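## Task

Take the white king, white pawn and white knight that sit next to the board and set them on C1, C2 and C4 respectively, using the lettering along the board edge to identify squares. All other squares must end with exactly their original contents. Every piece on the board must finish standing upright and wholly within its square, and must stay there without the robot holding or propping it.

## Robot and tools

Robot: two six-joint arms, left_arm and right_arm, each ending in a parallel-pad gripper. The names are labels only, not image sides. A shared scene frame is used: origin on the table top midway between the arms, +x out over the table, +z up, left_arm on the +y side. Cameras: cam_high (896x504), cam_left_wrist and cam_right_wrist (each 616x616). A piece may occasionally get a short external tug while held.

Tool execute_actions takes "actions": a list holding zero or one item, plus an optional boolean "pictures" (images come by default). An empty list just reports the state. An item with "rows" is a motion of "steps" control steps (1 to 15, default 15, each 1/30 s); each row drives one step and the final row repeats if rows run out. An item with only "steps" (up to 300) is a wait, counted from the previous result, and your reply time uses it up. A refused call does nothing.

Each row is exactly 18 numbers covering both arms, even if one arm stays still: left_arm first, then right_arm. Per arm, in order: six absolute joint target angles in radians (shoulder pan, shoulder lift, elbow, wrist 1, wrist 2, wrist 3, matching the Joint positions printout), then gripper position, force_limit, speed, each a scaled value from -1 to 1. Joint ranges: elbow -3.142 to 3.142, all others -6.283 to 6.283. A target more than 0.010 rad beyond a range end, and farther out than the current angle, gets the call refused; true ends may differ by 0.010 rad, and a target past the real end is clipped, reported as "joint sent to its limit" (possibly about an earlier action). Lack of that line does not prove room remains. Targets are followed about 0.15 s late. Each step a joint's target is capped near its measured angle: 0.292 rad for pan and lift, 0.365 elbow, 0.438 for the wrists; and if targets would move the gripper over 70 mm from where it is, all are pulled back proportionally. So big moves need many steps or repeated calls.

Gripper numbers: position +1 is fully open (50 mm gap), about -0.65 pads meet; send -1 to grasp, closing until the object blocks. force_limit maps -1/0/+1 to roughly 20/102/185 N per pad (actual up to ~17% more). speed maps -1/0/+1 to 20/85/150 mm/s of gap change. To leave a gripper unchanged, repeat its last three numbers; a 0 is a real command. New force or speed only applies once position changes by at least 0.01; to grip softer, open first. The fingers point along the gripper +z and close along its x; end_effector_position is between the pads, fingertips 17.5 mm further. A flat block about 9 cm long projects toward gripper -y and rotates with it. Turning only wrist 3 swings the pad midpoint on a 25 mm circle.

Results: per arm, end_effector_position (m), end_effector_quat_wxyz and velocities (m/s, rad/s) in the scene frame; printed position may be off, more so when reaching far. Joint positions and Joint velocities list each arm's joints in column order. object_status: 0 moving, 1 blocked while opening, 2 blocked while closing (a grasp), 3 reached the commanded position or pads met (usually nothing held). Confirm 2 after closing. Any new position resets it to 0 until the fingers settle. If grip is lost the fingers re-close on their own, except after gripping at force_limit -1, where status stays 2 regardless. Gripping an immovable off-center object weakens over time. position_measured in counts gives opening ≈ (250 - count) x 0.202 mm. "joint command not followed" means the clearance check altered or blocked joint targets on some steps; the rest still ran. HELD marks steps where your row was partly or wholly not sent.

Between calls arms keep heading to the last row's target until motion nearly stops or a HELD step occurs; then only a new action moves them further. Fingers keep opening or closing regardless.

Avoid: arm-to-arm collisions or pressing, which can end the scene; contact torque reaching a joint's load limit (pan and lift 287, elbow 130, wrists 48.7 N m, held weight included) or any outside force of 150 N, either of which halts that arm for 10 s and drops the rest of the call; knocking anything off the table (fails the task); drops, slips, slams and hard pushes; holding loads long, since motors heat, warn (MOTOR HOT) from 70 °C and brake the arm at 85 °C (OVER-TEMPERATURE FAULT). Faster, smoother, lower-effort work is better.

Tool zoom_image: "camera" (cam_high, cam_left_wrist or cam_right_wrist) and "region" [x0, y0, x1, y1] in that camera's pixels, top-left origin, at most 504 by 504; gives a closer view of the latest image.

Tool finished_scene: "scene" is the current scene's number; it ends and grades that scene irreversibly and returns the next task. Replying without any tool call ends everything.

Each tool is called as name([rows], argument=value, ...), one row to a line, values as JSON.

## Session

execute_actions(actions=[])

Scene clock: 0.00 s of 5200.00 s.
left_arm: end_effector_position=(+0.3788, +0.4949, +0.3222) position_measured=3 object_status=3 end_effector_quat_wxyz=(+0.335, +0.541, +0.758, +0.142) end_effector_velocity=(-0.000, -0.000, -0.001) end_effector_angular_velocity=(+0.002, -0.000, -0.001) | right_arm: end_effector_position=(+0.3586, -0.2945, +0.2508) position_measured=3 object_status=3 end_effector_quat_wxyz=(+0.550, +0.255, -0.634, +0.481) end_effector_velocity=(-0.000, -0.000, +0.000) end_effector_angular_velocity=(+0.000, +0.001, -0.001)
Joint positions: left_arm=[ 1.528 -2.59   2.592 -1.905 -0.89  -1.621] | right_arm=[ 3.67  -1.212  2.06  -0.769 -2.129 -1.193]
Joint velocities: left_arm=[-0.001  0.     0.001 -0.     0.     0.001] | right_arm=[-0.    -0.     0.     0.     0.001 -0.   ]

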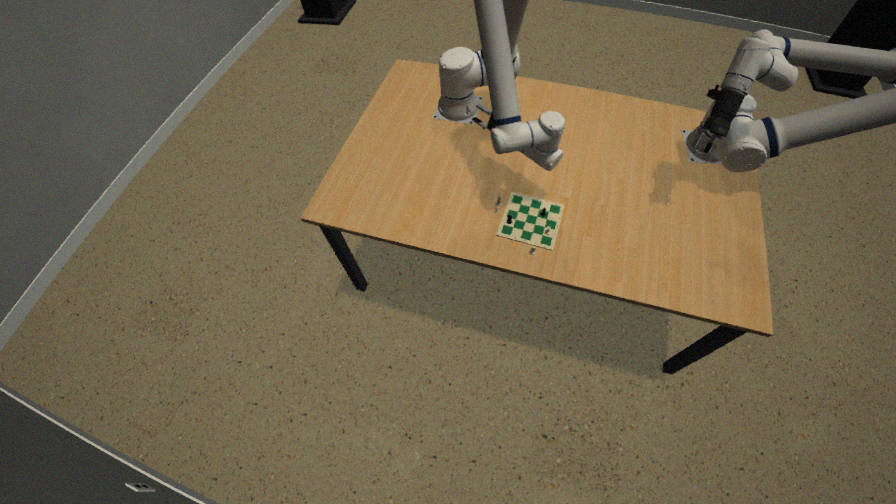

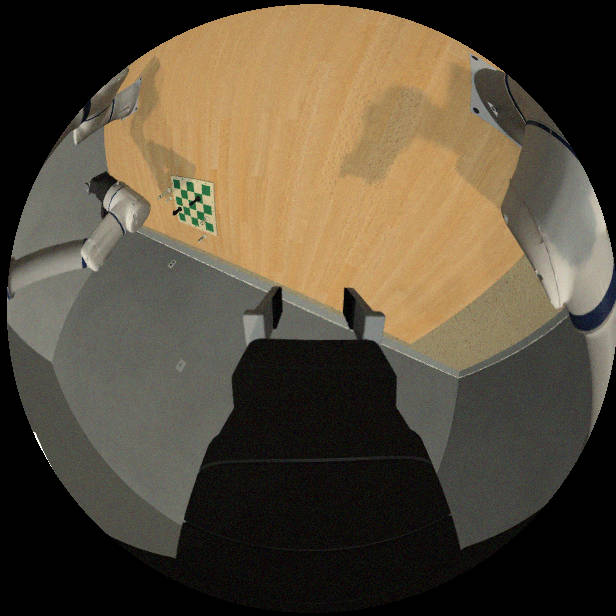

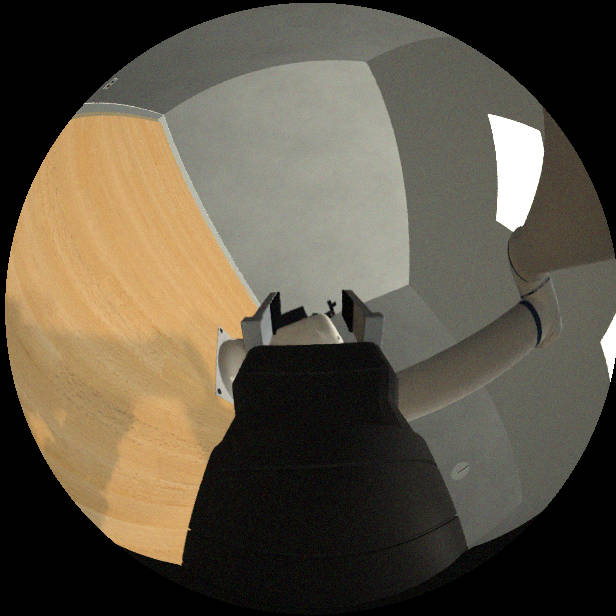

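zoom_image(camera="cam_high", region=[470,170,590,270])

execute_actions([
  {"rows":[[1.528,-2.59,2.592,-1.905,-0.89,-1.621,1,0,0,3.5,-1.45,1.95,-2.071,-1.571,-1.193,1,-0.5,0]]},
], pictures=false)

execute_actions([
  {"steps":90},
])

Region (470, 170, 590, 270) of cam_high's 896x504 image, scaled by 4.200, with more detail than that image has.

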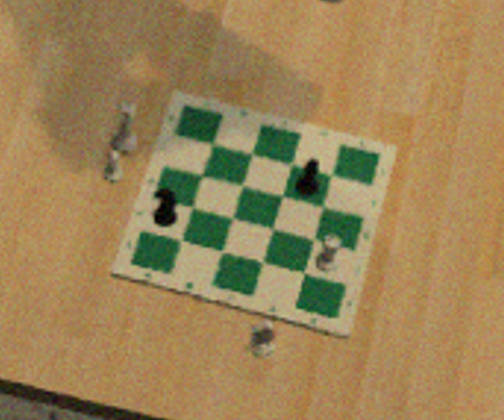

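Scene clock: 7.77 s of 5200.00 s.
left_arm: end_effector_position=(+0.3788, +0.4948, +0.3227) position_measured=3 object_status=3 end_effector_quat_wxyz=(+0.336, +0.541, +0.758, +0.142) end_effector_velocity=(-0.000, -0.000, +0.000) end_effector_angular_velocity=(-0.001, -0.000, -0.000) | right_arm: end_effector_position=(+0.4333, -0.1885, +0.2100) position_measured=3 object_status=3 end_effector_quat_wxyz=(-0.332, -0.038, +0.921, -0.201) end_effector_velocity=(+0.300, +0.196, -0.069) end_effector_angular_velocity=(+0.784, -1.139, -0.375)
Joint positions: left_arm=[ 1.528 -2.59   2.592 -1.905 -0.89  -1.621] | right_arm=[ 3.535 -1.401  1.973 -1.354 -1.698 -1.193]
Joint velocities: left_arm=[-0. -0. -0. -0. -0.  0.] | right_arm=[-0.106 -0.15  -0.069 -1.137  0.38  -0.001]
Steps of this call (steps 1 to 90: nothing new was sent; then 4.27 s passed at rest; steps 91 to 105: all 15 steps of this action). Readings (joint positions | what the end effector reports):
91: left_arm=[1.528 -2.590 2.592 -1.905 -0.890 -1.621] | right_arm=[3.670 -1.212 2.060 -0.770 -2.128 -1.193] | left_arm position_measured=3 object_status=3 | right_arm position_measured=3 object_status=3
92: left_arm=[1.528 -2.590 2.592 -1.905 -0.890 -1.621] | right_arm=[3.663 -1.222 2.056 -0.788 -2.109 -1.193] | left_arm position_measured=3 object_status=3 | right_arm position_measured=3 object_status=3
94: left_arm=[1.528 -2.590 2.592 -1.905 -0.890 -1.621] | right_arm=[3.630 -1.268 2.034 -0.875 -2.023 -1.193] | left_arm position_measured=3 object_status=3 | right_arm position_measured=3 object_status=3
98: left_arm=[1.528 -2.590 2.592 -1.905 -0.890 -1.621] | right_arm=[3.574 -1.346 1.998 -1.072 -1.840 -1.193] | left_arm position_measured=3 object_status=3 | right_arm position_measured=3 object_status=3
105: the state above

Scene clock: 10.77 s of 5200.00 s.
left_arm: end_effector_position=(+0.3788, +0.4948, +0.3227) position_measured=3 object_status=3 end_effector_quat_wxyz=(+0.336, +0.541, +0.758, +0.142) end_effector_velocity=(+0.000, -0.000, +0.001) end_effector_angular_velocity=(-0.001, -0.000, +0.000) | right_arm: end_effector_position=(+0.6417, -0.0846, +0.2365) position_measured=3 object_status=3 end_effector_quat_wxyz=(+0.000, +0.003, +1.000, -0.000) end_effector_velocity=(+0.001, +0.000, -0.001) end_effector_angular_velocity=(-0.001, +0.001, +0.000)
Joint positions: left_arm=[ 1.528 -2.59   2.592 -1.905 -0.89  -1.621] | right_arm=[ 3.5   -1.45   1.95  -2.071 -1.571 -1.193]
Joint velocities: left_arm=[ 0.     0.    -0.001 -0.     0.    -0.   ] | right_arm=[ 0.     0.002 -0.001  0.    -0.    -0.   ]
Steps of this call (steps 1 to 45: the robot went on to your last target; steps 46 to 90: nothing new was sent). Readings (joint positions | what the end effector reports):
1: left_arm=[1.528 -2.590 2.592 -1.905 -0.890 -1.621] | right_arm=[3.532 -1.406 1.970 -1.392 -1.686 -1.193] | left_arm position_measured=3 object_status=3 | right_arm position_measured=3 object_status=3
2: left_arm=[1.528 -2.590 2.592 -1.905 -0.890 -1.621] | right_arm=[3.529 -1.410 1.969 -1.430 -1.675 -1.193] | left_arm position_measured=3 object_status=3 | right_arm position_measured=3 object_status=3
4: left_arm=[1.528 -2.590 2.592 -1.905 -0.890 -1.621] | right_arm=[3.523 -1.417 1.965 -1.506 -1.656 -1.193] | left_arm position_measured=3 object_status=3 | right_arm position_measured=3 object_status=3
8: left_arm=[1.528 -2.590 2.592 -1.905 -0.890 -1.621] | right_arm=[3.516 -1.428 1.960 -1.658 -1.628 -1.193] | left_arm position_measured=3 object_status=3 | right_arm position_measured=3 object_status=3
90: the state above
All arms were judged still, so your last target was given up. Only a new action makes them travel on or press farther. Fingers that are still opening or closing keep moving.

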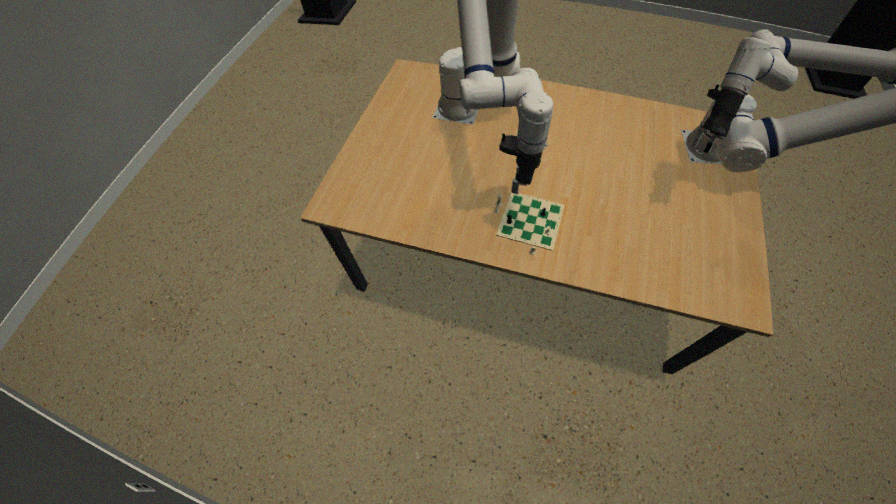

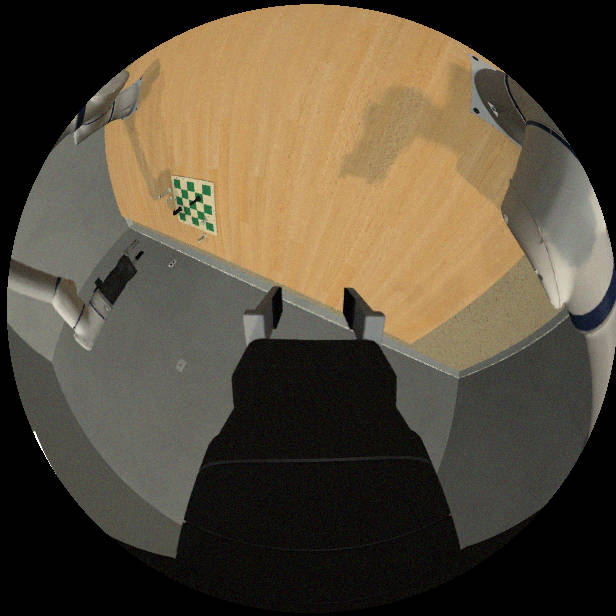

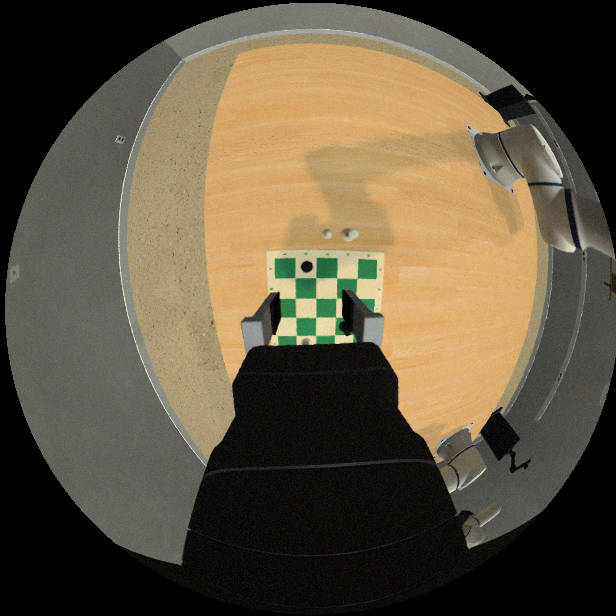

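zoom_image(camera="cam_right_wrist", region=[250,210,410,360])

Region (250, 210, 410, 360) of cam_right_wrist's 616x616 image, scaled by 3.150, with more detail than that image has; it fills the top 472 rows of this view, and the rest is white.

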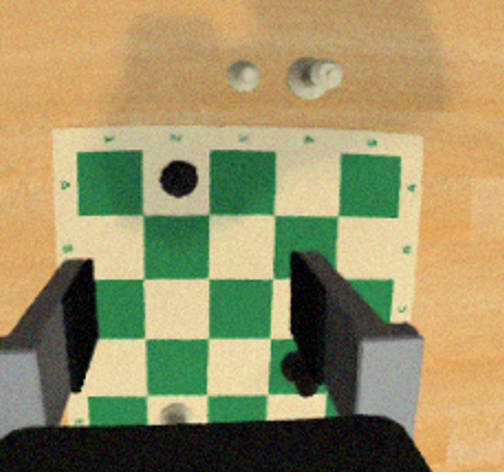

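execute_actions([
  {"rows":[[1.528,-2.59,2.592,-1.905,-0.89,-1.621,1,0,0,3.4406,-1.387,2.1737,-2.3575,-1.571,-1.252,0.2,-0.5,0]]},
], pictures=false)

execute_actions([
  {"steps":25},
])

Scene clock: 22.23 s of 5200.00 s.
left_arm: end_effector_position=(+0.3788, +0.4948, +0.3227) position_measured=3 object_status=3 end_effector_quat_wxyz=(+0.336, +0.541, +0.758, +0.142) end_effector_velocity=(+0.000, +0.000, -0.000) end_effector_angular_velocity=(+0.000, -0.001, -0.001) | right_arm: end_effector_position=(+0.6126, -0.1340, +0.1094) position_measured=123 object_status=0 end_effector_quat_wxyz=(+0.000, +0.003, +1.000, -0.000) end_effector_velocity=(-0.028, -0.032, -0.071) end_effector_angular_velocity=(-0.000, +0.000, -0.001)
Joint positions: left_arm=[ 1.528 -2.59   2.592 -1.905 -0.89  -1.621] | right_arm=[ 3.445 -1.392  2.157 -2.336 -1.571 -1.248]
Joint velocities: left_arm=[-0.    -0.002  0.001 -0.     0.001  0.002] | right_arm=[-0.034  0.036  0.127 -0.163  0.    -0.033]
Steps of this call (steps 1 to 90: nothing new was sent; then 7.97 s passed at rest; steps 91 to 105: all 15 steps of this action). Readings (joint positions | what the end effector reports):
91: left_arm=[1.528 -2.590 2.592 -1.905 -0.890 -1.621] | right_arm=[3.500 -1.450 1.950 -2.072 -1.571 -1.193] | left_arm position_measured=3 object_status=3 | right_arm position_measured=7 object_status=0
92: left_arm=[1.528 -2.590 2.592 -1.905 -0.890 -1.621] | right_arm=[3.497 -1.447 1.961 -2.089 -1.571 -1.197] | left_arm position_measured=3 object_status=3 | right_arm position_measured=21 object_status=0
94: left_arm=[1.528 -2.590 2.592 -1.905 -0.890 -1.621] | right_arm=[3.486 -1.435 2.003 -2.137 -1.571 -1.207] | left_arm position_measured=3 object_status=3 | right_arm position_measured=49 object_status=0
98: left_arm=[1.528 -2.590 2.592 -1.905 -0.890 -1.621] | right_arm=[3.466 -1.415 2.077 -2.233 -1.571 -1.226] | left_arm position_measured=3 object_status=3 | right_arm position_measured=105 object_status=0
105: the state above

Scene clock: 23.07 s of 5200.00 s.
left_arm: end_effector_position=(+0.3788, +0.4948, +0.3227) position_measured=3 object_status=3 end_effector_quat_wxyz=(+0.336, +0.541, +0.758, +0.142) end_effector_velocity=(-0.000, +0.000, -0.002) end_effector_angular_velocity=(+0.003, +0.001, -0.001) | right_arm: end_effector_position=(+0.6087, -0.1382, +0.1001) position_measured=123 object_status=3 end_effector_quat_wxyz=(+0.000, +0.003, +1.000, -0.000) end_effector_velocity=(+0.000, -0.000, +0.000) end_effector_angular_velocity=(-0.001, -0.001, -0.001)
Joint positions: left_arm=[ 1.528 -2.59   2.592 -1.905 -0.89  -1.621] | right_arm=[ 3.441 -1.387  2.174 -2.357 -1.571 -1.252]
Joint velocities: left_arm=[-0.001  0.     0.003  0.    -0.    -0.   ] | right_arm=[-0.    -0.001  0.    -0.    -0.001  0.001]
Steps of this call (steps 1 to 25: the robot went on to your last target). Readings (joint positions | what the end effector reports):
1: left_arm=[1.528 -2.590 2.592 -1.905 -0.890 -1.621] | right_arm=[3.444 -1.391 2.161 -2.341 -1.571 -1.249] | left_arm position_measured=3 object_status=3 | right_arm position_measured=123 object_status=3
2: left_arm=[1.528 -2.590 2.592 -1.905 -0.890 -1.621] | right_arm=[3.443 -1.390 2.164 -2.345 -1.571 -1.249] | left_arm position_measured=3 object_status=3 | right_arm position_measured=123 object_status=3
4: left_arm=[1.528 -2.590 2.592 -1.905 -0.890 -1.621] | right_arm=[3.442 -1.389 2.168 -2.350 -1.571 -1.250] | left_arm position_measured=3 object_status=3 | right_arm position_measured=123 object_status=3
8: left_arm=[1.528 -2.590 2.592 -1.905 -0.890 -1.621] | right_arm=[3.441 -1.388 2.172 -2.355 -1.571 -1.251] | left_arm position_measured=3 object_status=3 | right_arm position_measured=123 object_status=3
25: the state above

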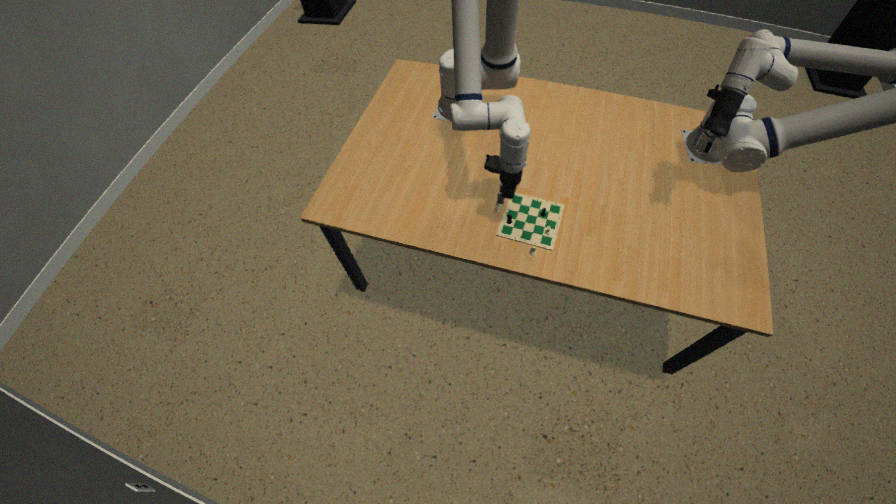

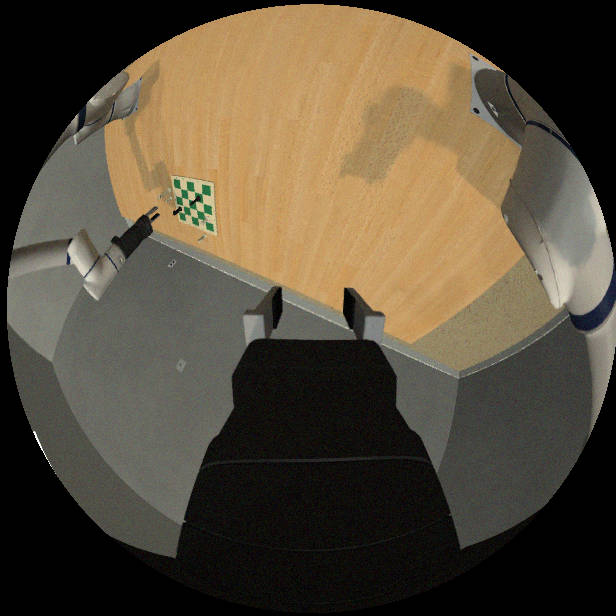

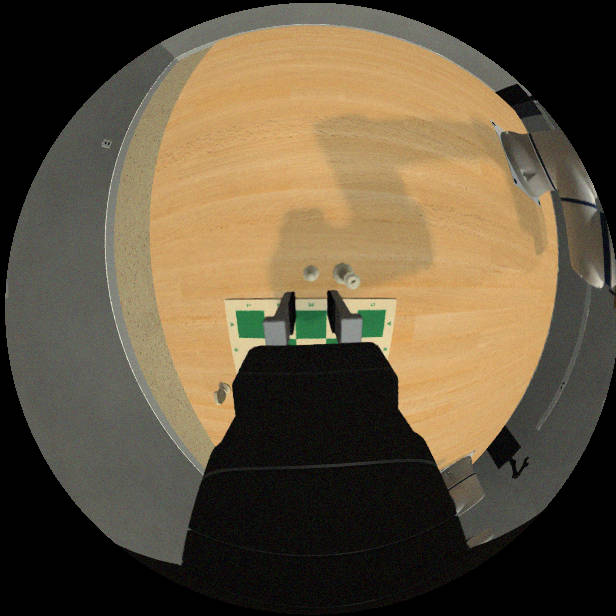

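execute_actions([
  {"rows":[[1.528,-2.59,2.592,-1.905,-0.89,-1.621,1,0,0,3.4286,-1.3338,2.2066,-2.4436,-1.571,-1.264,0.2,-0.5,0]]},
], pictures=false)

execute_actions([
  {"steps":10},
])

zoom_image(camera="cam_right_wrist", region=[190,230,430,430])

Scene clock: 28.33 s of 5200.00 s.
left_arm: end_effector_position=(+0.3788, +0.4948, +0.3227) position_measured=3 object_status=3 end_effector_quat_wxyz=(+0.336, +0.541, +0.758, +0.142) end_effector_velocity=(+0.000, +0.001, -0.002) end_effector_angular_velocity=(+0.003, +0.001, +0.000) | right_arm: end_effector_position=(+0.6090, -0.1459, +0.0612) position_measured=123 object_status=3 end_effector_quat_wxyz=(+0.000, +0.003, +1.000, -0.000) end_effector_velocity=(-0.001, -0.002, -0.008) end_effector_angular_velocity=(-0.000, -0.000, +0.000)
Joint positions: left_arm=[ 1.528 -2.59   2.592 -1.905 -0.89  -1.621] | right_arm=[ 3.429 -1.335  2.206 -2.441 -1.571 -1.264]
Joint velocities: left_arm=[ 0.001 -0.     0.002 -0.    -0.     0.001] | right_arm=[-0.003  0.01   0.008 -0.019 -0.    -0.003]
Steps of this call (steps 1 to 15: the robot went on to your last target; steps 16 to 90: nothing new was sent; then 1.77 s passed at rest; steps 91 to 105: all 15 steps of this action). Readings (joint positions | what the end effector reports):
91: left_arm=[1.528 -2.590 2.592 -1.905 -0.890 -1.621] | right_arm=[3.441 -1.387 2.174 -2.358 -1.571 -1.252] | left_arm position_measured=3 object_status=3 | right_arm position_measured=123 object_status=3
92: left_arm=[1.528 -2.590 2.592 -1.905 -0.890 -1.621] | right_arm=[3.439 -1.379 2.178 -2.373 -1.571 -1.254] | left_arm position_measured=3 object_status=3 | right_arm position_measured=123 object_status=3
94: left_arm=[1.528 -2.590 2.592 -1.905 -0.890 -1.621] | right_arm=[3.434 -1.359 2.191 -2.402 -1.571 -1.258] | left_arm position_measured=3 object_status=3 | right_arm position_measured=123 object_status=3
98: left_arm=[1.528 -2.590 2.592 -1.905 -0.890 -1.621] | right_arm=[3.431 -1.343 2.201 -2.429 -1.571 -1.262] | left_arm position_measured=3 object_status=3 | right_arm position_measured=123 object_status=3
105: the state above

Scene clock: 28.67 s of 5200.00 s.
left_arm: end_effector_position=(+0.3788, +0.4948, +0.3227) position_measured=3 object_status=3 end_effector_quat_wxyz=(+0.336, +0.541, +0.758, +0.142) end_effector_velocity=(+0.000, +0.001, -0.001) end_effector_angular_velocity=(+0.001, +0.000, +0.000) | right_arm: end_effector_position=(+0.6090, -0.1461, +0.0601) position_measured=123 object_status=3 end_effector_quat_wxyz=(+0.000, +0.003, +1.000, -0.000) end_effector_velocity=(-0.000, -0.001, -0.002) end_effector_angular_velocity=(-0.002, +0.001, -0.000)
Joint positions: left_arm=[ 1.528 -2.59   2.592 -1.905 -0.89  -1.621] | right_arm=[ 3.429 -1.334  2.207 -2.443 -1.571 -1.264]
Joint velocities: left_arm=[ 0.    -0.001  0.002 -0.     0.     0.   ] | right_arm=[-0.     0.002  0.001 -0.002 -0.002  0.   ]
Steps of this call (steps 1 to 10: the robot went on to your last target). Readings (joint positions | what the end effector reports):
1: left_arm=[1.528 -2.590 2.592 -1.905 -0.890 -1.621] | right_arm=[3.429 -1.335 2.206 -2.442 -1.571 -1.264] | left_arm position_measured=3 object_status=3 | right_arm position_measured=123 object_status=3
2: left_arm=[1.528 -2.590 2.592 -1.905 -0.890 -1.621] | right_arm=[3.429 -1.335 2.206 -2.442 -1.571 -1.264] | left_arm position_measured=3 object_status=3 | right_arm position_measured=123 object_status=3
4: left_arm=[1.528 -2.590 2.592 -1.905 -0.890 -1.621] | right_arm=[3.429 -1.334 2.206 -2.443 -1.571 -1.264] | left_arm position_measured=3 object_status=3 | right_arm position_measured=123 object_status=3
8: left_arm=[1.528 -2.590 2.592 -1.905 -0.890 -1.621] | right_arm=[3.429 -1.334 2.206 -2.443 -1.571 -1.264] | left_arm position_measured=3 object_status=3 | right_arm position_measured=123 object_status=3
10: the state above

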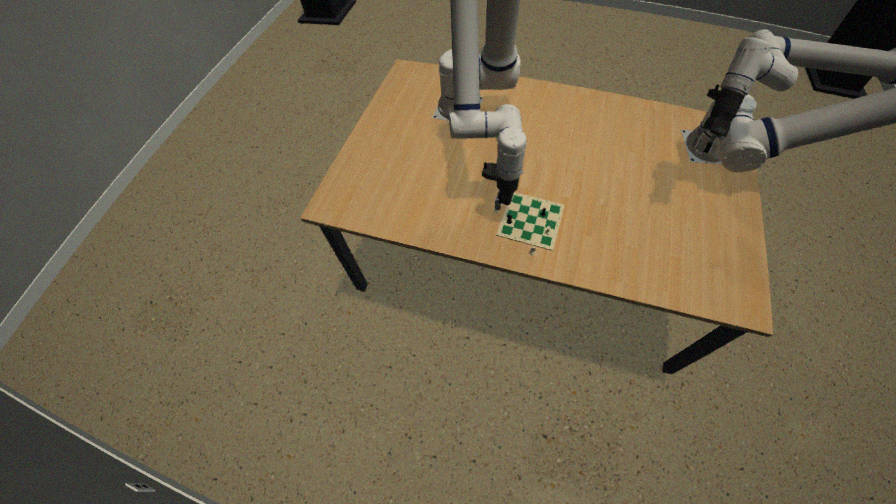

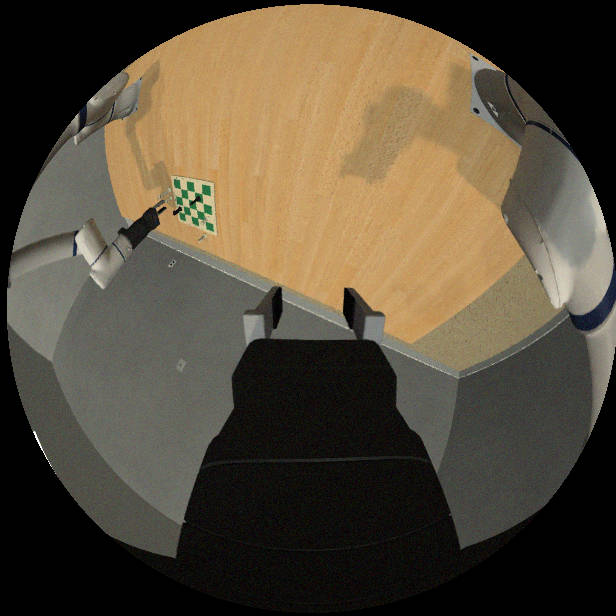

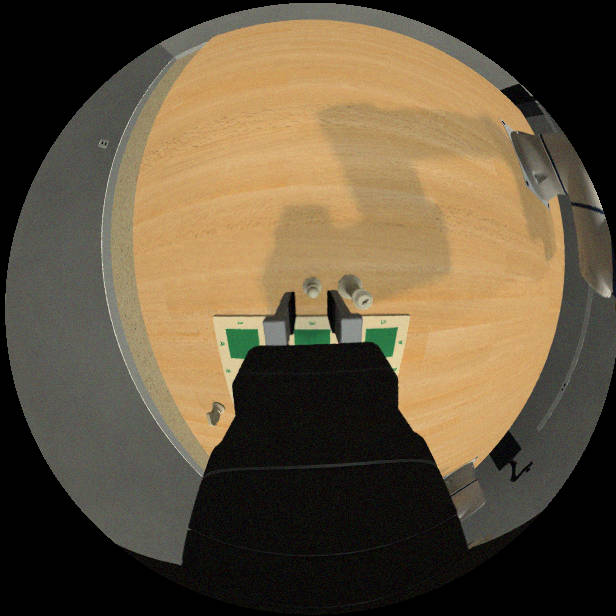

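Region (190, 230, 430, 430) of cam_right_wrist's 616x616 image, scaled by 2.100, with more detail than that image has.

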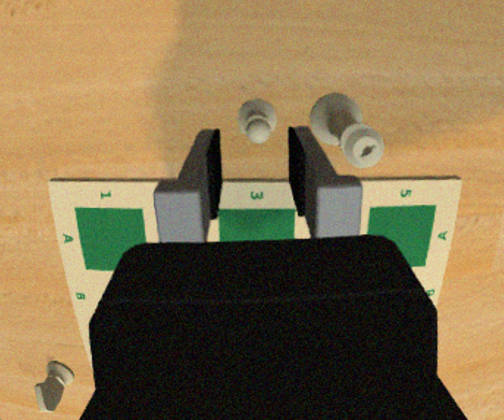

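execute_actions([
  {"rows":[[1.528,-2.59,2.592,-1.905,-0.89,-1.621,1,0,0,3.4231,-1.2901,2.2286,-2.5093,-1.571,-1.27,0.05,-0.5,0]]},
])

zoom_image(camera="cam_right_wrist", region=[190,230,430,430])

Scene clock: 33.57 s of 5200.00 s.
left_arm: end_effector_position=(+0.3788, +0.4948, +0.3227) position_measured=3 object_status=3 end_effector_quat_wxyz=(+0.336, +0.541, +0.758, +0.142) end_effector_velocity=(-0.000, -0.001, -0.000) end_effector_angular_velocity=(+0.001, +0.000, -0.002) | right_arm: end_effector_position=(+0.6076, -0.1500, +0.0309) position_measured=145 object_status=3 end_effector_quat_wxyz=(+0.000, +0.003, +1.000, -0.000) end_effector_velocity=(-0.001, -0.001, -0.007) end_effector_angular_velocity=(+0.000, +0.001, +0.001)
Joint positions: left_arm=[ 1.528 -2.59   2.592 -1.905 -0.89  -1.621] | right_arm=[ 3.423 -1.291  2.228 -2.507 -1.571 -1.27 ]
Joint velocities: left_arm=[-0.001  0.    -0.    -0.    -0.     0.001] | right_arm=[-0.001  0.01   0.005 -0.014  0.    -0.002]
Steps of this call (steps 1 to 15: the robot went on to your last target; steps 16 to 90: nothing new was sent; then 1.40 s passed at rest; steps 91 to 105: all 15 steps of this action). Readings (joint positions | what the end effector reports):
91: left_arm=[1.528 -2.590 2.592 -1.905 -0.890 -1.621] | right_arm=[3.429 -1.333 2.207 -2.444 -1.571 -1.264] | left_arm position_measured=3 object_status=3 | right_arm position_measured=127 object_status=0
92: left_arm=[1.528 -2.590 2.592 -1.905 -0.890 -1.621] | right_arm=[3.428 -1.327 2.210 -2.455 -1.571 -1.265] | left_arm position_measured=3 object_status=3 | right_arm position_measured=139 object_status=0
94: left_arm=[1.528 -2.590 2.592 -1.905 -0.890 -1.621] | right_arm=[3.426 -1.311 2.218 -2.477 -1.571 -1.267] | left_arm position_measured=3 object_status=3 | right_arm position_measured=145 object_status=0
98: left_arm=[1.528 -2.590 2.592 -1.905 -0.890 -1.621] | right_arm=[3.424 -1.298 2.225 -2.498 -1.571 -1.269] | left_arm position_measured=3 object_status=3 | right_arm position_measured=145 object_status=0
105: the state above

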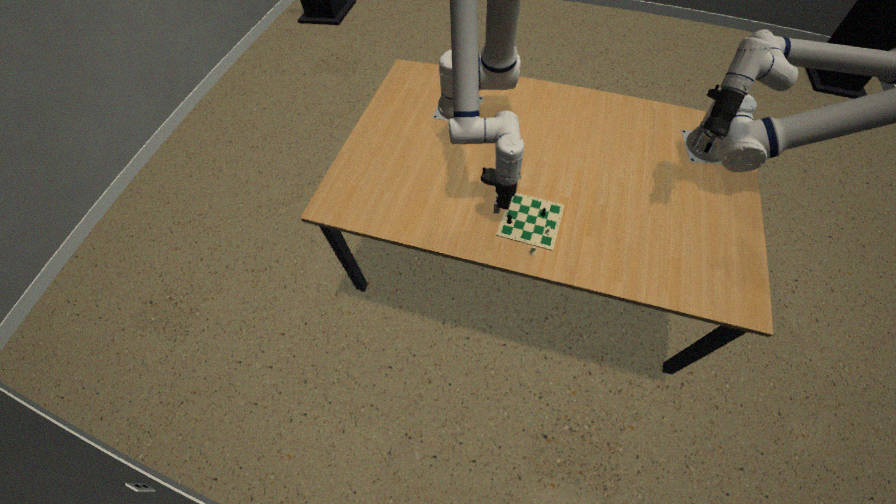

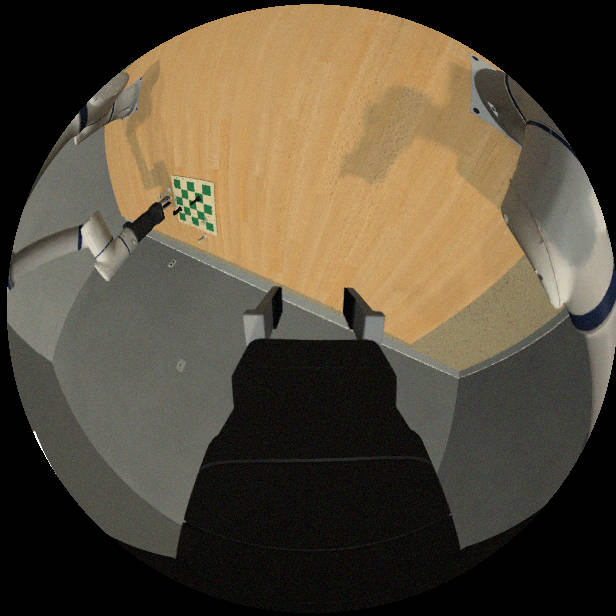

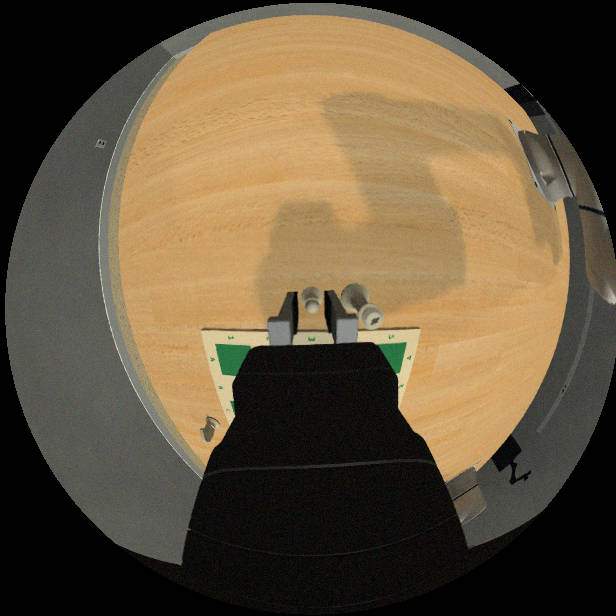

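Region (190, 230, 430, 430) of cam_right_wrist's 616x616 image, scaled by 2.100, with more detail than that image has.

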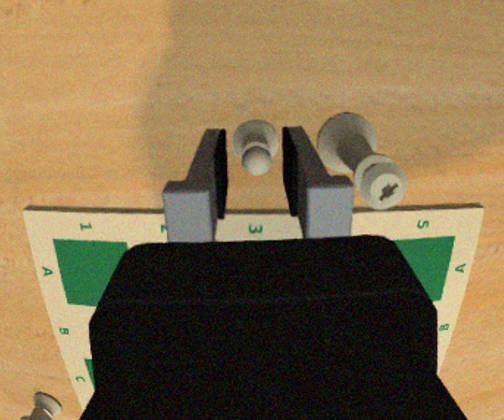

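execute_actions([
  {"rows":[[1.528,-2.59,2.592,-1.905,-0.89,-1.621,1,0,0,3.4231,-1.2901,2.2286,-2.5093,-1.571,-1.27,-1,-0.5,0]]},
], pictures=false)

execute_actions([
  {"rows":[[1.528,-2.59,2.592,-1.905,-0.89,-1.621,1,0,0,3.4231,-1.41,2.176,-2.337,-1.571,-1.27,-1,-0.5,0]]},
], pictures=false)

execute_actions([
  {"rows":[[1.528,-2.59,2.592,-1.905,-0.89,-1.621,1,0,0,3.5956,-1.2464,1.9576,-2.282,-1.571,-1.097,-1,-0.5,0]]},
], pictures=false)

execute_actions([
  {"steps":20},
])

Scene clock: 38.73 s of 5200.00 s.
left_arm: end_effector_position=(+0.3788, +0.4948, +0.3227) position_measured=3 object_status=3 end_effector_quat_wxyz=(+0.336, +0.541, +0.758, +0.142) end_effector_velocity=(-0.000, -0.000, +0.000) end_effector_angular_velocity=(-0.002, -0.000, -0.001) | right_arm: end_effector_position=(+0.6076, -0.1501, +0.0300) position_measured=206 object_status=2 end_effector_quat_wxyz=(+0.000, +0.003, +1.000, -0.000) end_effector_velocity=(+0.001, +0.001, +0.001) end_effector_angular_velocity=(+0.002, -0.001, +0.001)
Joint positions: left_arm=[ 1.528 -2.59   2.592 -1.905 -0.89  -1.621] | right_arm=[ 3.423 -1.29   2.229 -2.509 -1.571 -1.27 ]
Joint velocities: left_arm=[-0.001 -0.002  0.    -0.    -0.     0.   ] | right_arm=[-0.    -0.    -0.002 -0.     0.001 -0.001]
Steps of this call (steps 1 to 15: the robot went on to your last target; steps 16 to 90: nothing new was sent; then 1.67 s passed at rest; steps 91 to 105: all 15 steps of this action). Readings (joint positions | what the end effector reports):
91: left_arm=[1.528 -2.590 2.592 -1.905 -0.890 -1.621] | right_arm=[3.423 -1.290 2.229 -2.509 -1.571 -1.270] | left_arm position_measured=3 object_status=3 | right_arm position_measured=149 object_status=0
92: left_arm=[1.528 -2.590 2.592 -1.905 -0.890 -1.621] | right_arm=[3.423 -1.290 2.229 -2.509 -1.571 -1.270] | left_arm position_measured=3 object_status=3 | right_arm position_measured=163 object_status=0
94: left_arm=[1.528 -2.590 2.592 -1.905 -0.890 -1.621] | right_arm=[3.423 -1.290 2.229 -2.509 -1.571 -1.270] | left_arm position_measured=3 object_status=3 | right_arm position_measured=191 object_status=0
98: left_arm=[1.528 -2.590 2.592 -1.905 -0.890 -1.621] | right_arm=[3.423 -1.290 2.229 -2.509 -1.571 -1.270] | left_arm position_measured=3 object_status=3 | right_arm position_measured=206 object_status=0
105: the state above

Scene clock: 39.23 s of 5200.00 s.
left_arm: end_effector_position=(+0.3788, +0.4948, +0.3227) position_measured=3 object_status=3 end_effector_quat_wxyz=(+0.336, +0.541, +0.758, +0.142) end_effector_velocity=(+0.000, +0.000, -0.001) end_effector_angular_velocity=(+0.001, +0.000, +0.001) | right_arm: end_effector_position=(+0.6098, -0.1495, +0.1081) position_measured=206 object_status=2 end_effector_quat_wxyz=(+0.000, +0.003, +1.000, -0.000) end_effector_velocity=(-0.001, -0.000, +0.021) end_effector_angular_velocity=(+0.000, -0.000, +0.001)
Joint positions: left_arm=[ 1.528 -2.59   2.592 -1.905 -0.89  -1.621] | right_arm=[ 3.423 -1.406  2.178 -2.343 -1.571 -1.27 ]
Joint velocities: left_arm=[ 0.001  0.001  0.    -0.    -0.     0.   ] | right_arm=[ 0.    -0.031 -0.013  0.044  0.    -0.   ]
Steps of this call (steps 1 to 15: all 15 steps of this action). Readings (joint positions | what the end effector reports):
1: left_arm=[1.528 -2.590 2.592 -1.905 -0.890 -1.621] | right_arm=[3.423 -1.290 2.229 -2.509 -1.571 -1.270] | left_arm position_measured=3 object_status=3 | right_arm position_measured=206 object_status=2
2: left_arm=[1.528 -2.590 2.592 -1.905 -0.890 -1.621] | right_arm=[3.423 -1.301 2.225 -2.492 -1.571 -1.270] | left_arm position_measured=3 object_status=3 | right_arm position_measured=206 object_status=2
4: left_arm=[1.528 -2.590 2.592 -1.905 -0.890 -1.621] | right_arm=[3.423 -1.341 2.206 -2.437 -1.571 -1.270] | left_arm position_measured=3 object_status=3 | right_arm position_measured=206 object_status=2
8: left_arm=[1.528 -2.590 2.592 -1.905 -0.890 -1.621] | right_arm=[3.423 -1.385 2.187 -2.372 -1.571 -1.270] | left_arm position_measured=3 object_status=3 | right_arm position_measured=206 object_status=2
15: the state above

Scene clock: 39.73 s of 5200.00 s.
left_arm: end_effector_position=(+0.3788, +0.4948, +0.3227) position_measured=3 object_status=3 end_effector_quat_wxyz=(+0.336, +0.541, +0.758, +0.142) end_effector_velocity=(-0.000, +0.000, -0.001) end_effector_angular_velocity=(+0.001, +0.000, -0.000) | right_arm: end_effector_position=(+0.6454, -0.0176, +0.1103) position_measured=206 object_status=2 end_effector_quat_wxyz=(+0.000, +0.003, +1.000, -0.000) end_effector_velocity=(+0.012, +0.081, -0.003) end_effector_angular_velocity=(-0.000, -0.000, +0.001)
Joint positions: left_arm=[ 1.528 -2.59   2.592 -1.905 -0.89  -1.621] | right_arm=[ 3.584 -1.258  1.973 -2.286 -1.571 -1.109]
Joint velocities: left_arm=[-0.001  0.     0.002 -0.     0.    -0.001] | right_arm=[ 0.091  0.086 -0.118  0.031 -0.     0.09 ]
Steps of this call (steps 1 to 15: all 15 steps of this action). Readings (joint positions | what the end effector reports):
1: left_arm=[1.528 -2.590 2.592 -1.905 -0.890 -1.621] | right_arm=[3.424 -1.406 2.177 -2.341 -1.571 -1.270] | left_arm position_measured=3 object_status=3 | right_arm position_measured=206 object_status=2
2: left_arm=[1.528 -2.590 2.592 -1.905 -0.890 -1.621] | right_arm=[3.434 -1.397 2.163 -2.337 -1.571 -1.259] | left_arm position_measured=3 object_status=3 | right_arm position_measured=206 object_status=2
4: left_arm=[1.528 -2.590 2.592 -1.905 -0.890 -1.621] | right_arm=[3.466 -1.367 2.121 -2.327 -1.571 -1.227] | left_arm position_measured=3 object_status=3 | right_arm position_measured=206 object_status=2
8: left_arm=[1.528 -2.590 2.592 -1.905 -0.890 -1.621] | right_arm=[3.525 -1.312 2.048 -2.306 -1.571 -1.168] | left_arm position_measured=3 object_status=3 | right_arm position_measured=206 object_status=2
15: the state above

Scene clock: 40.40 s of 5200.00 s.
left_arm: end_effector_position=(+0.3788, +0.4948, +0.3227) position_measured=3 object_status=3 end_effector_quat_wxyz=(+0.336, +0.541, +0.758, +0.142) end_effector_velocity=(+0.000, +0.000, +0.001) end_effector_angular_velocity=(-0.000, +0.000, +0.001) | right_arm: end_effector_position=(+0.6468, -0.0071, +0.1099) position_measured=206 object_status=2 end_effector_quat_wxyz=(+0.000, +0.003, +1.000, -0.000) end_effector_velocity=(-0.000, +0.000, +0.000) end_effector_angular_velocity=(+0.001, -0.000, -0.000)
Joint positions: left_arm=[ 1.528 -2.59   2.592 -1.905 -0.89  -1.621] | right_arm=[ 3.596 -1.246  1.958 -2.282 -1.571 -1.097]
Joint velocities: left_arm=[ 0.001  0.    -0.001  0.    -0.     0.001] | right_arm=[ 0.    -0.001 -0.     0.     0.001  0.001]
Steps of this call (steps 1 to 20: the robot went on to your last target). Readings (joint positions | what the end effector reports):
1: left_arm=[1.528 -2.590 2.592 -1.905 -0.890 -1.621] | right_arm=[3.586 -1.255 1.969 -2.285 -1.571 -1.106] | left_arm position_measured=3 object_status=3 | right_arm position_measured=206 object_status=2
2: left_arm=[1.528 -2.590 2.592 -1.905 -0.890 -1.621] | right_arm=[3.588 -1.253 1.967 -2.284 -1.571 -1.104] | left_arm position_measured=3 object_status=3 | right_arm position_measured=206 object_status=2
4: left_arm=[1.528 -2.590 2.592 -1.905 -0.890 -1.621] | right_arm=[3.591 -1.250 1.963 -2.283 -1.571 -1.101] | left_arm position_measured=3 object_status=3 | right_arm position_measured=206 object_status=2
8: left_arm=[1.528 -2.590 2.592 -1.905 -0.890 -1.621] | right_arm=[3.594 -1.248 1.960 -2.283 -1.571 -1.099] | left_arm position_measured=3 object_status=3 | right_arm position_measured=206 object_status=2
20: the state above

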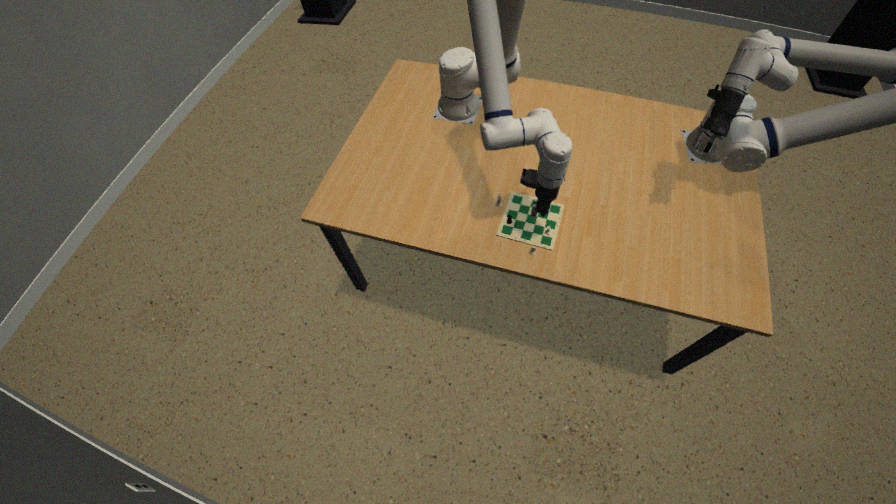

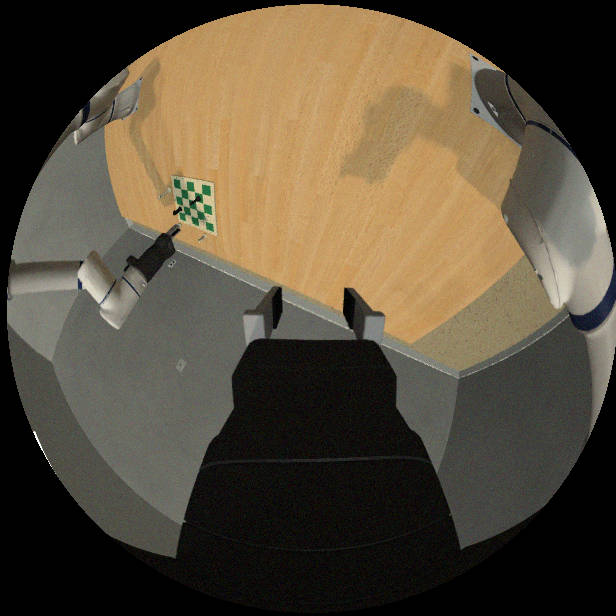

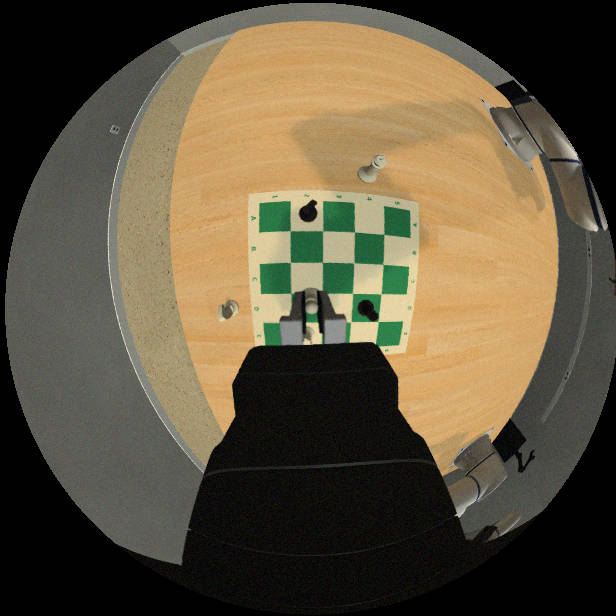

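execute_actions([
  {"rows":[[1.528,-2.59,2.592,-1.905,-0.89,-1.621,1,0,0,3.5949,-1.1535,1.9852,-2.4025,-1.571,-1.098,-1,-0.5,0]]},
], pictures=false)

execute_actions([
  {"steps":10},
])

zoom_image(camera="cam_right_wrist", region=[190,200,430,400])

zoom_image(camera="cam_left_wrist", region=[150,170,230,250])

Scene clock: 44.93 s of 5200.00 s.
left_arm: end_effector_position=(+0.3788, +0.4948, +0.3227) position_measured=3 object_status=3 end_effector_quat_wxyz=(+0.336, +0.541, +0.758, +0.142) end_effector_velocity=(-0.000, +0.000, -0.001) end_effector_angular_velocity=(+0.002, +0.001, -0.000) | right_arm: end_effector_position=(+0.6519, -0.0050, +0.0421) position_measured=206 object_status=2 end_effector_quat_wxyz=(+0.000, +0.003, +1.000, -0.000) end_effector_velocity=(-0.000, -0.000, -0.016) end_effector_angular_velocity=(+0.000, +0.001, -0.000)
Joint positions: left_arm=[ 1.528 -2.59   2.592 -1.905 -0.89  -1.621] | right_arm=[ 3.595 -1.156  1.984 -2.399 -1.571 -1.098]
Joint velocities: left_arm=[ 0.     0.001  0.     0.001 -0.     0.   ] | right_arm=[-0.     0.021  0.007 -0.027  0.     0.   ]
Steps of this call (steps 1 to 15: the robot went on to your last target; steps 16 to 90: nothing new was sent; then 1.03 s passed at rest; steps 91 to 105: all 15 steps of this action). Readings (joint positions | what the end effector reports):
91: left_arm=[1.528 -2.590 2.592 -1.905 -0.890 -1.621] | right_arm=[3.596 -1.246 1.958 -2.283 -1.571 -1.097] | left_arm position_measured=3 object_status=3 | right_arm position_measured=206 object_status=2
92: left_arm=[1.528 -2.590 2.592 -1.905 -0.890 -1.621] | right_arm=[3.596 -1.236 1.960 -2.298 -1.571 -1.097] | left_arm position_measured=3 object_status=3 | right_arm position_measured=206 object_status=2
94: left_arm=[1.528 -2.590 2.592 -1.905 -0.890 -1.621] | right_arm=[3.595 -1.201 1.972 -2.340 -1.571 -1.097] | left_arm position_measured=3 object_status=3 | right_arm position_measured=206 object_status=2
98: left_arm=[1.528 -2.590 2.592 -1.905 -0.890 -1.621] | right_arm=[3.595 -1.170 1.980 -2.380 -1.571 -1.098] | left_arm position_measured=3 object_status=3 | right_arm position_measured=206 object_status=2
105: the state above

Scene clock: 45.27 s of 5200.00 s.
left_arm: end_effector_position=(+0.3788, +0.4948, +0.3227) position_measured=3 object_status=3 end_effector_quat_wxyz=(+0.336, +0.541, +0.758, +0.142) end_effector_velocity=(+0.000, -0.000, +0.001) end_effector_angular_velocity=(-0.000, -0.000, -0.001) | right_arm: end_effector_position=(+0.6519, -0.0050, +0.0401) position_measured=206 object_status=2 end_effector_quat_wxyz=(+0.000, +0.003, +1.000, -0.000) end_effector_velocity=(-0.000, -0.000, -0.002) end_effector_angular_velocity=(-0.000, +0.001, -0.000)
Joint positions: left_arm=[ 1.528 -2.59   2.592 -1.905 -0.89  -1.621] | right_arm=[ 3.595 -1.154  1.985 -2.402 -1.571 -1.098]
Joint velocities: left_arm=[-0.    -0.    -0.    -0.001  0.     0.001] | right_arm=[ 0.     0.002  0.001 -0.002  0.     0.   ]
Steps of this call (steps 1 to 10: the robot went on to your last target). Readings (joint positions | what the end effector reports):
1: left_arm=[1.528 -2.590 2.592 -1.905 -0.890 -1.621] | right_arm=[3.595 -1.156 1.985 -2.400 -1.571 -1.098] | left_arm position_measured=3 object_status=3 | right_arm position_measured=206 object_status=2
2: left_arm=[1.528 -2.590 2.592 -1.905 -0.890 -1.621] | right_arm=[3.595 -1.155 1.985 -2.400 -1.571 -1.098] | left_arm position_measured=3 object_status=3 | right_arm position_measured=206 object_status=2
4: left_arm=[1.528 -2.590 2.592 -1.905 -0.890 -1.621] | right_arm=[3.595 -1.155 1.985 -2.401 -1.571 -1.098] | left_arm position_measured=3 object_status=3 | right_arm position_measured=206 object_status=2
8: left_arm=[1.528 -2.590 2.592 -1.905 -0.890 -1.621] | right_arm=[3.595 -1.154 1.985 -2.402 -1.571 -1.098] | left_arm position_measured=3 object_status=3 | right_arm position_measured=206 object_status=2
10: the state above

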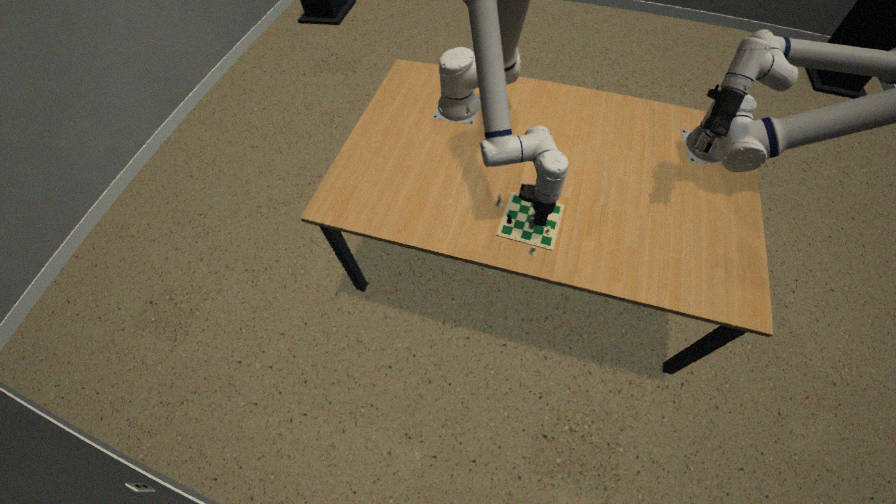

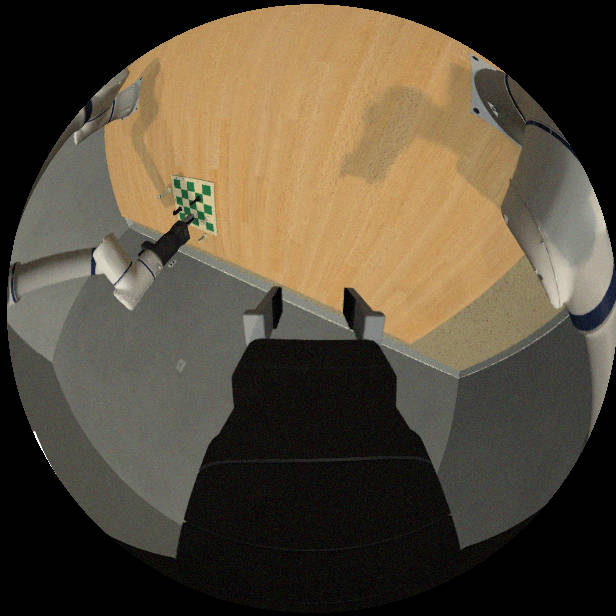

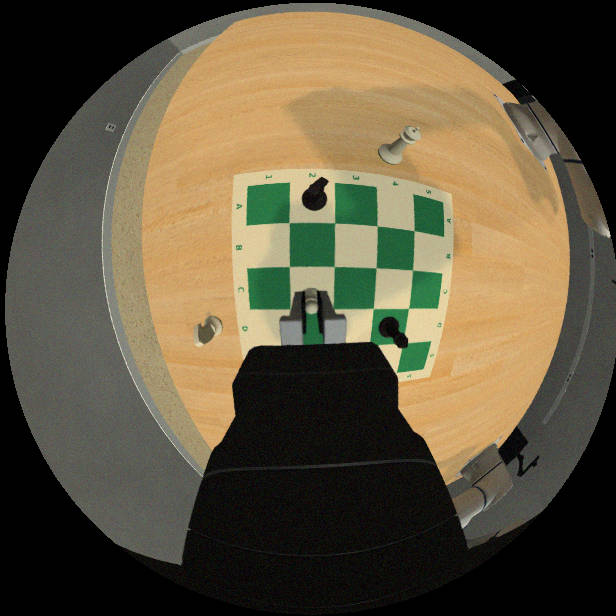

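Region (190, 200, 430, 400) of cam_right_wrist's 616x616 image, scaled by 2.100, with more detail than that image has.

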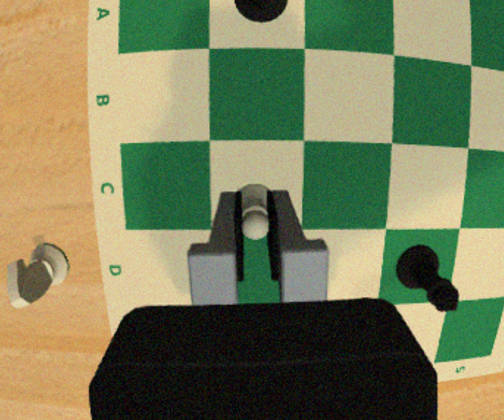

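Region (150, 170, 230, 250) of cam_left_wrist's 616x616 image, scaled by 6.300, with more detail than that image has.

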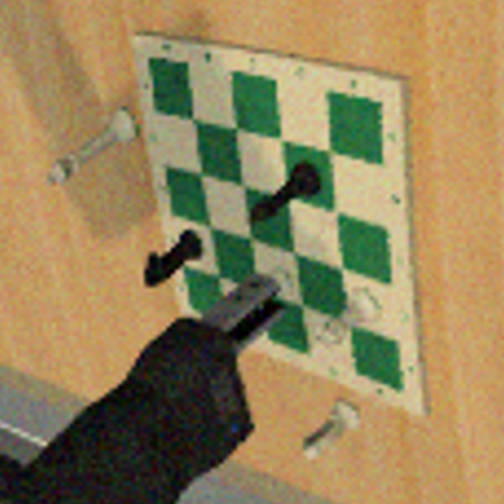

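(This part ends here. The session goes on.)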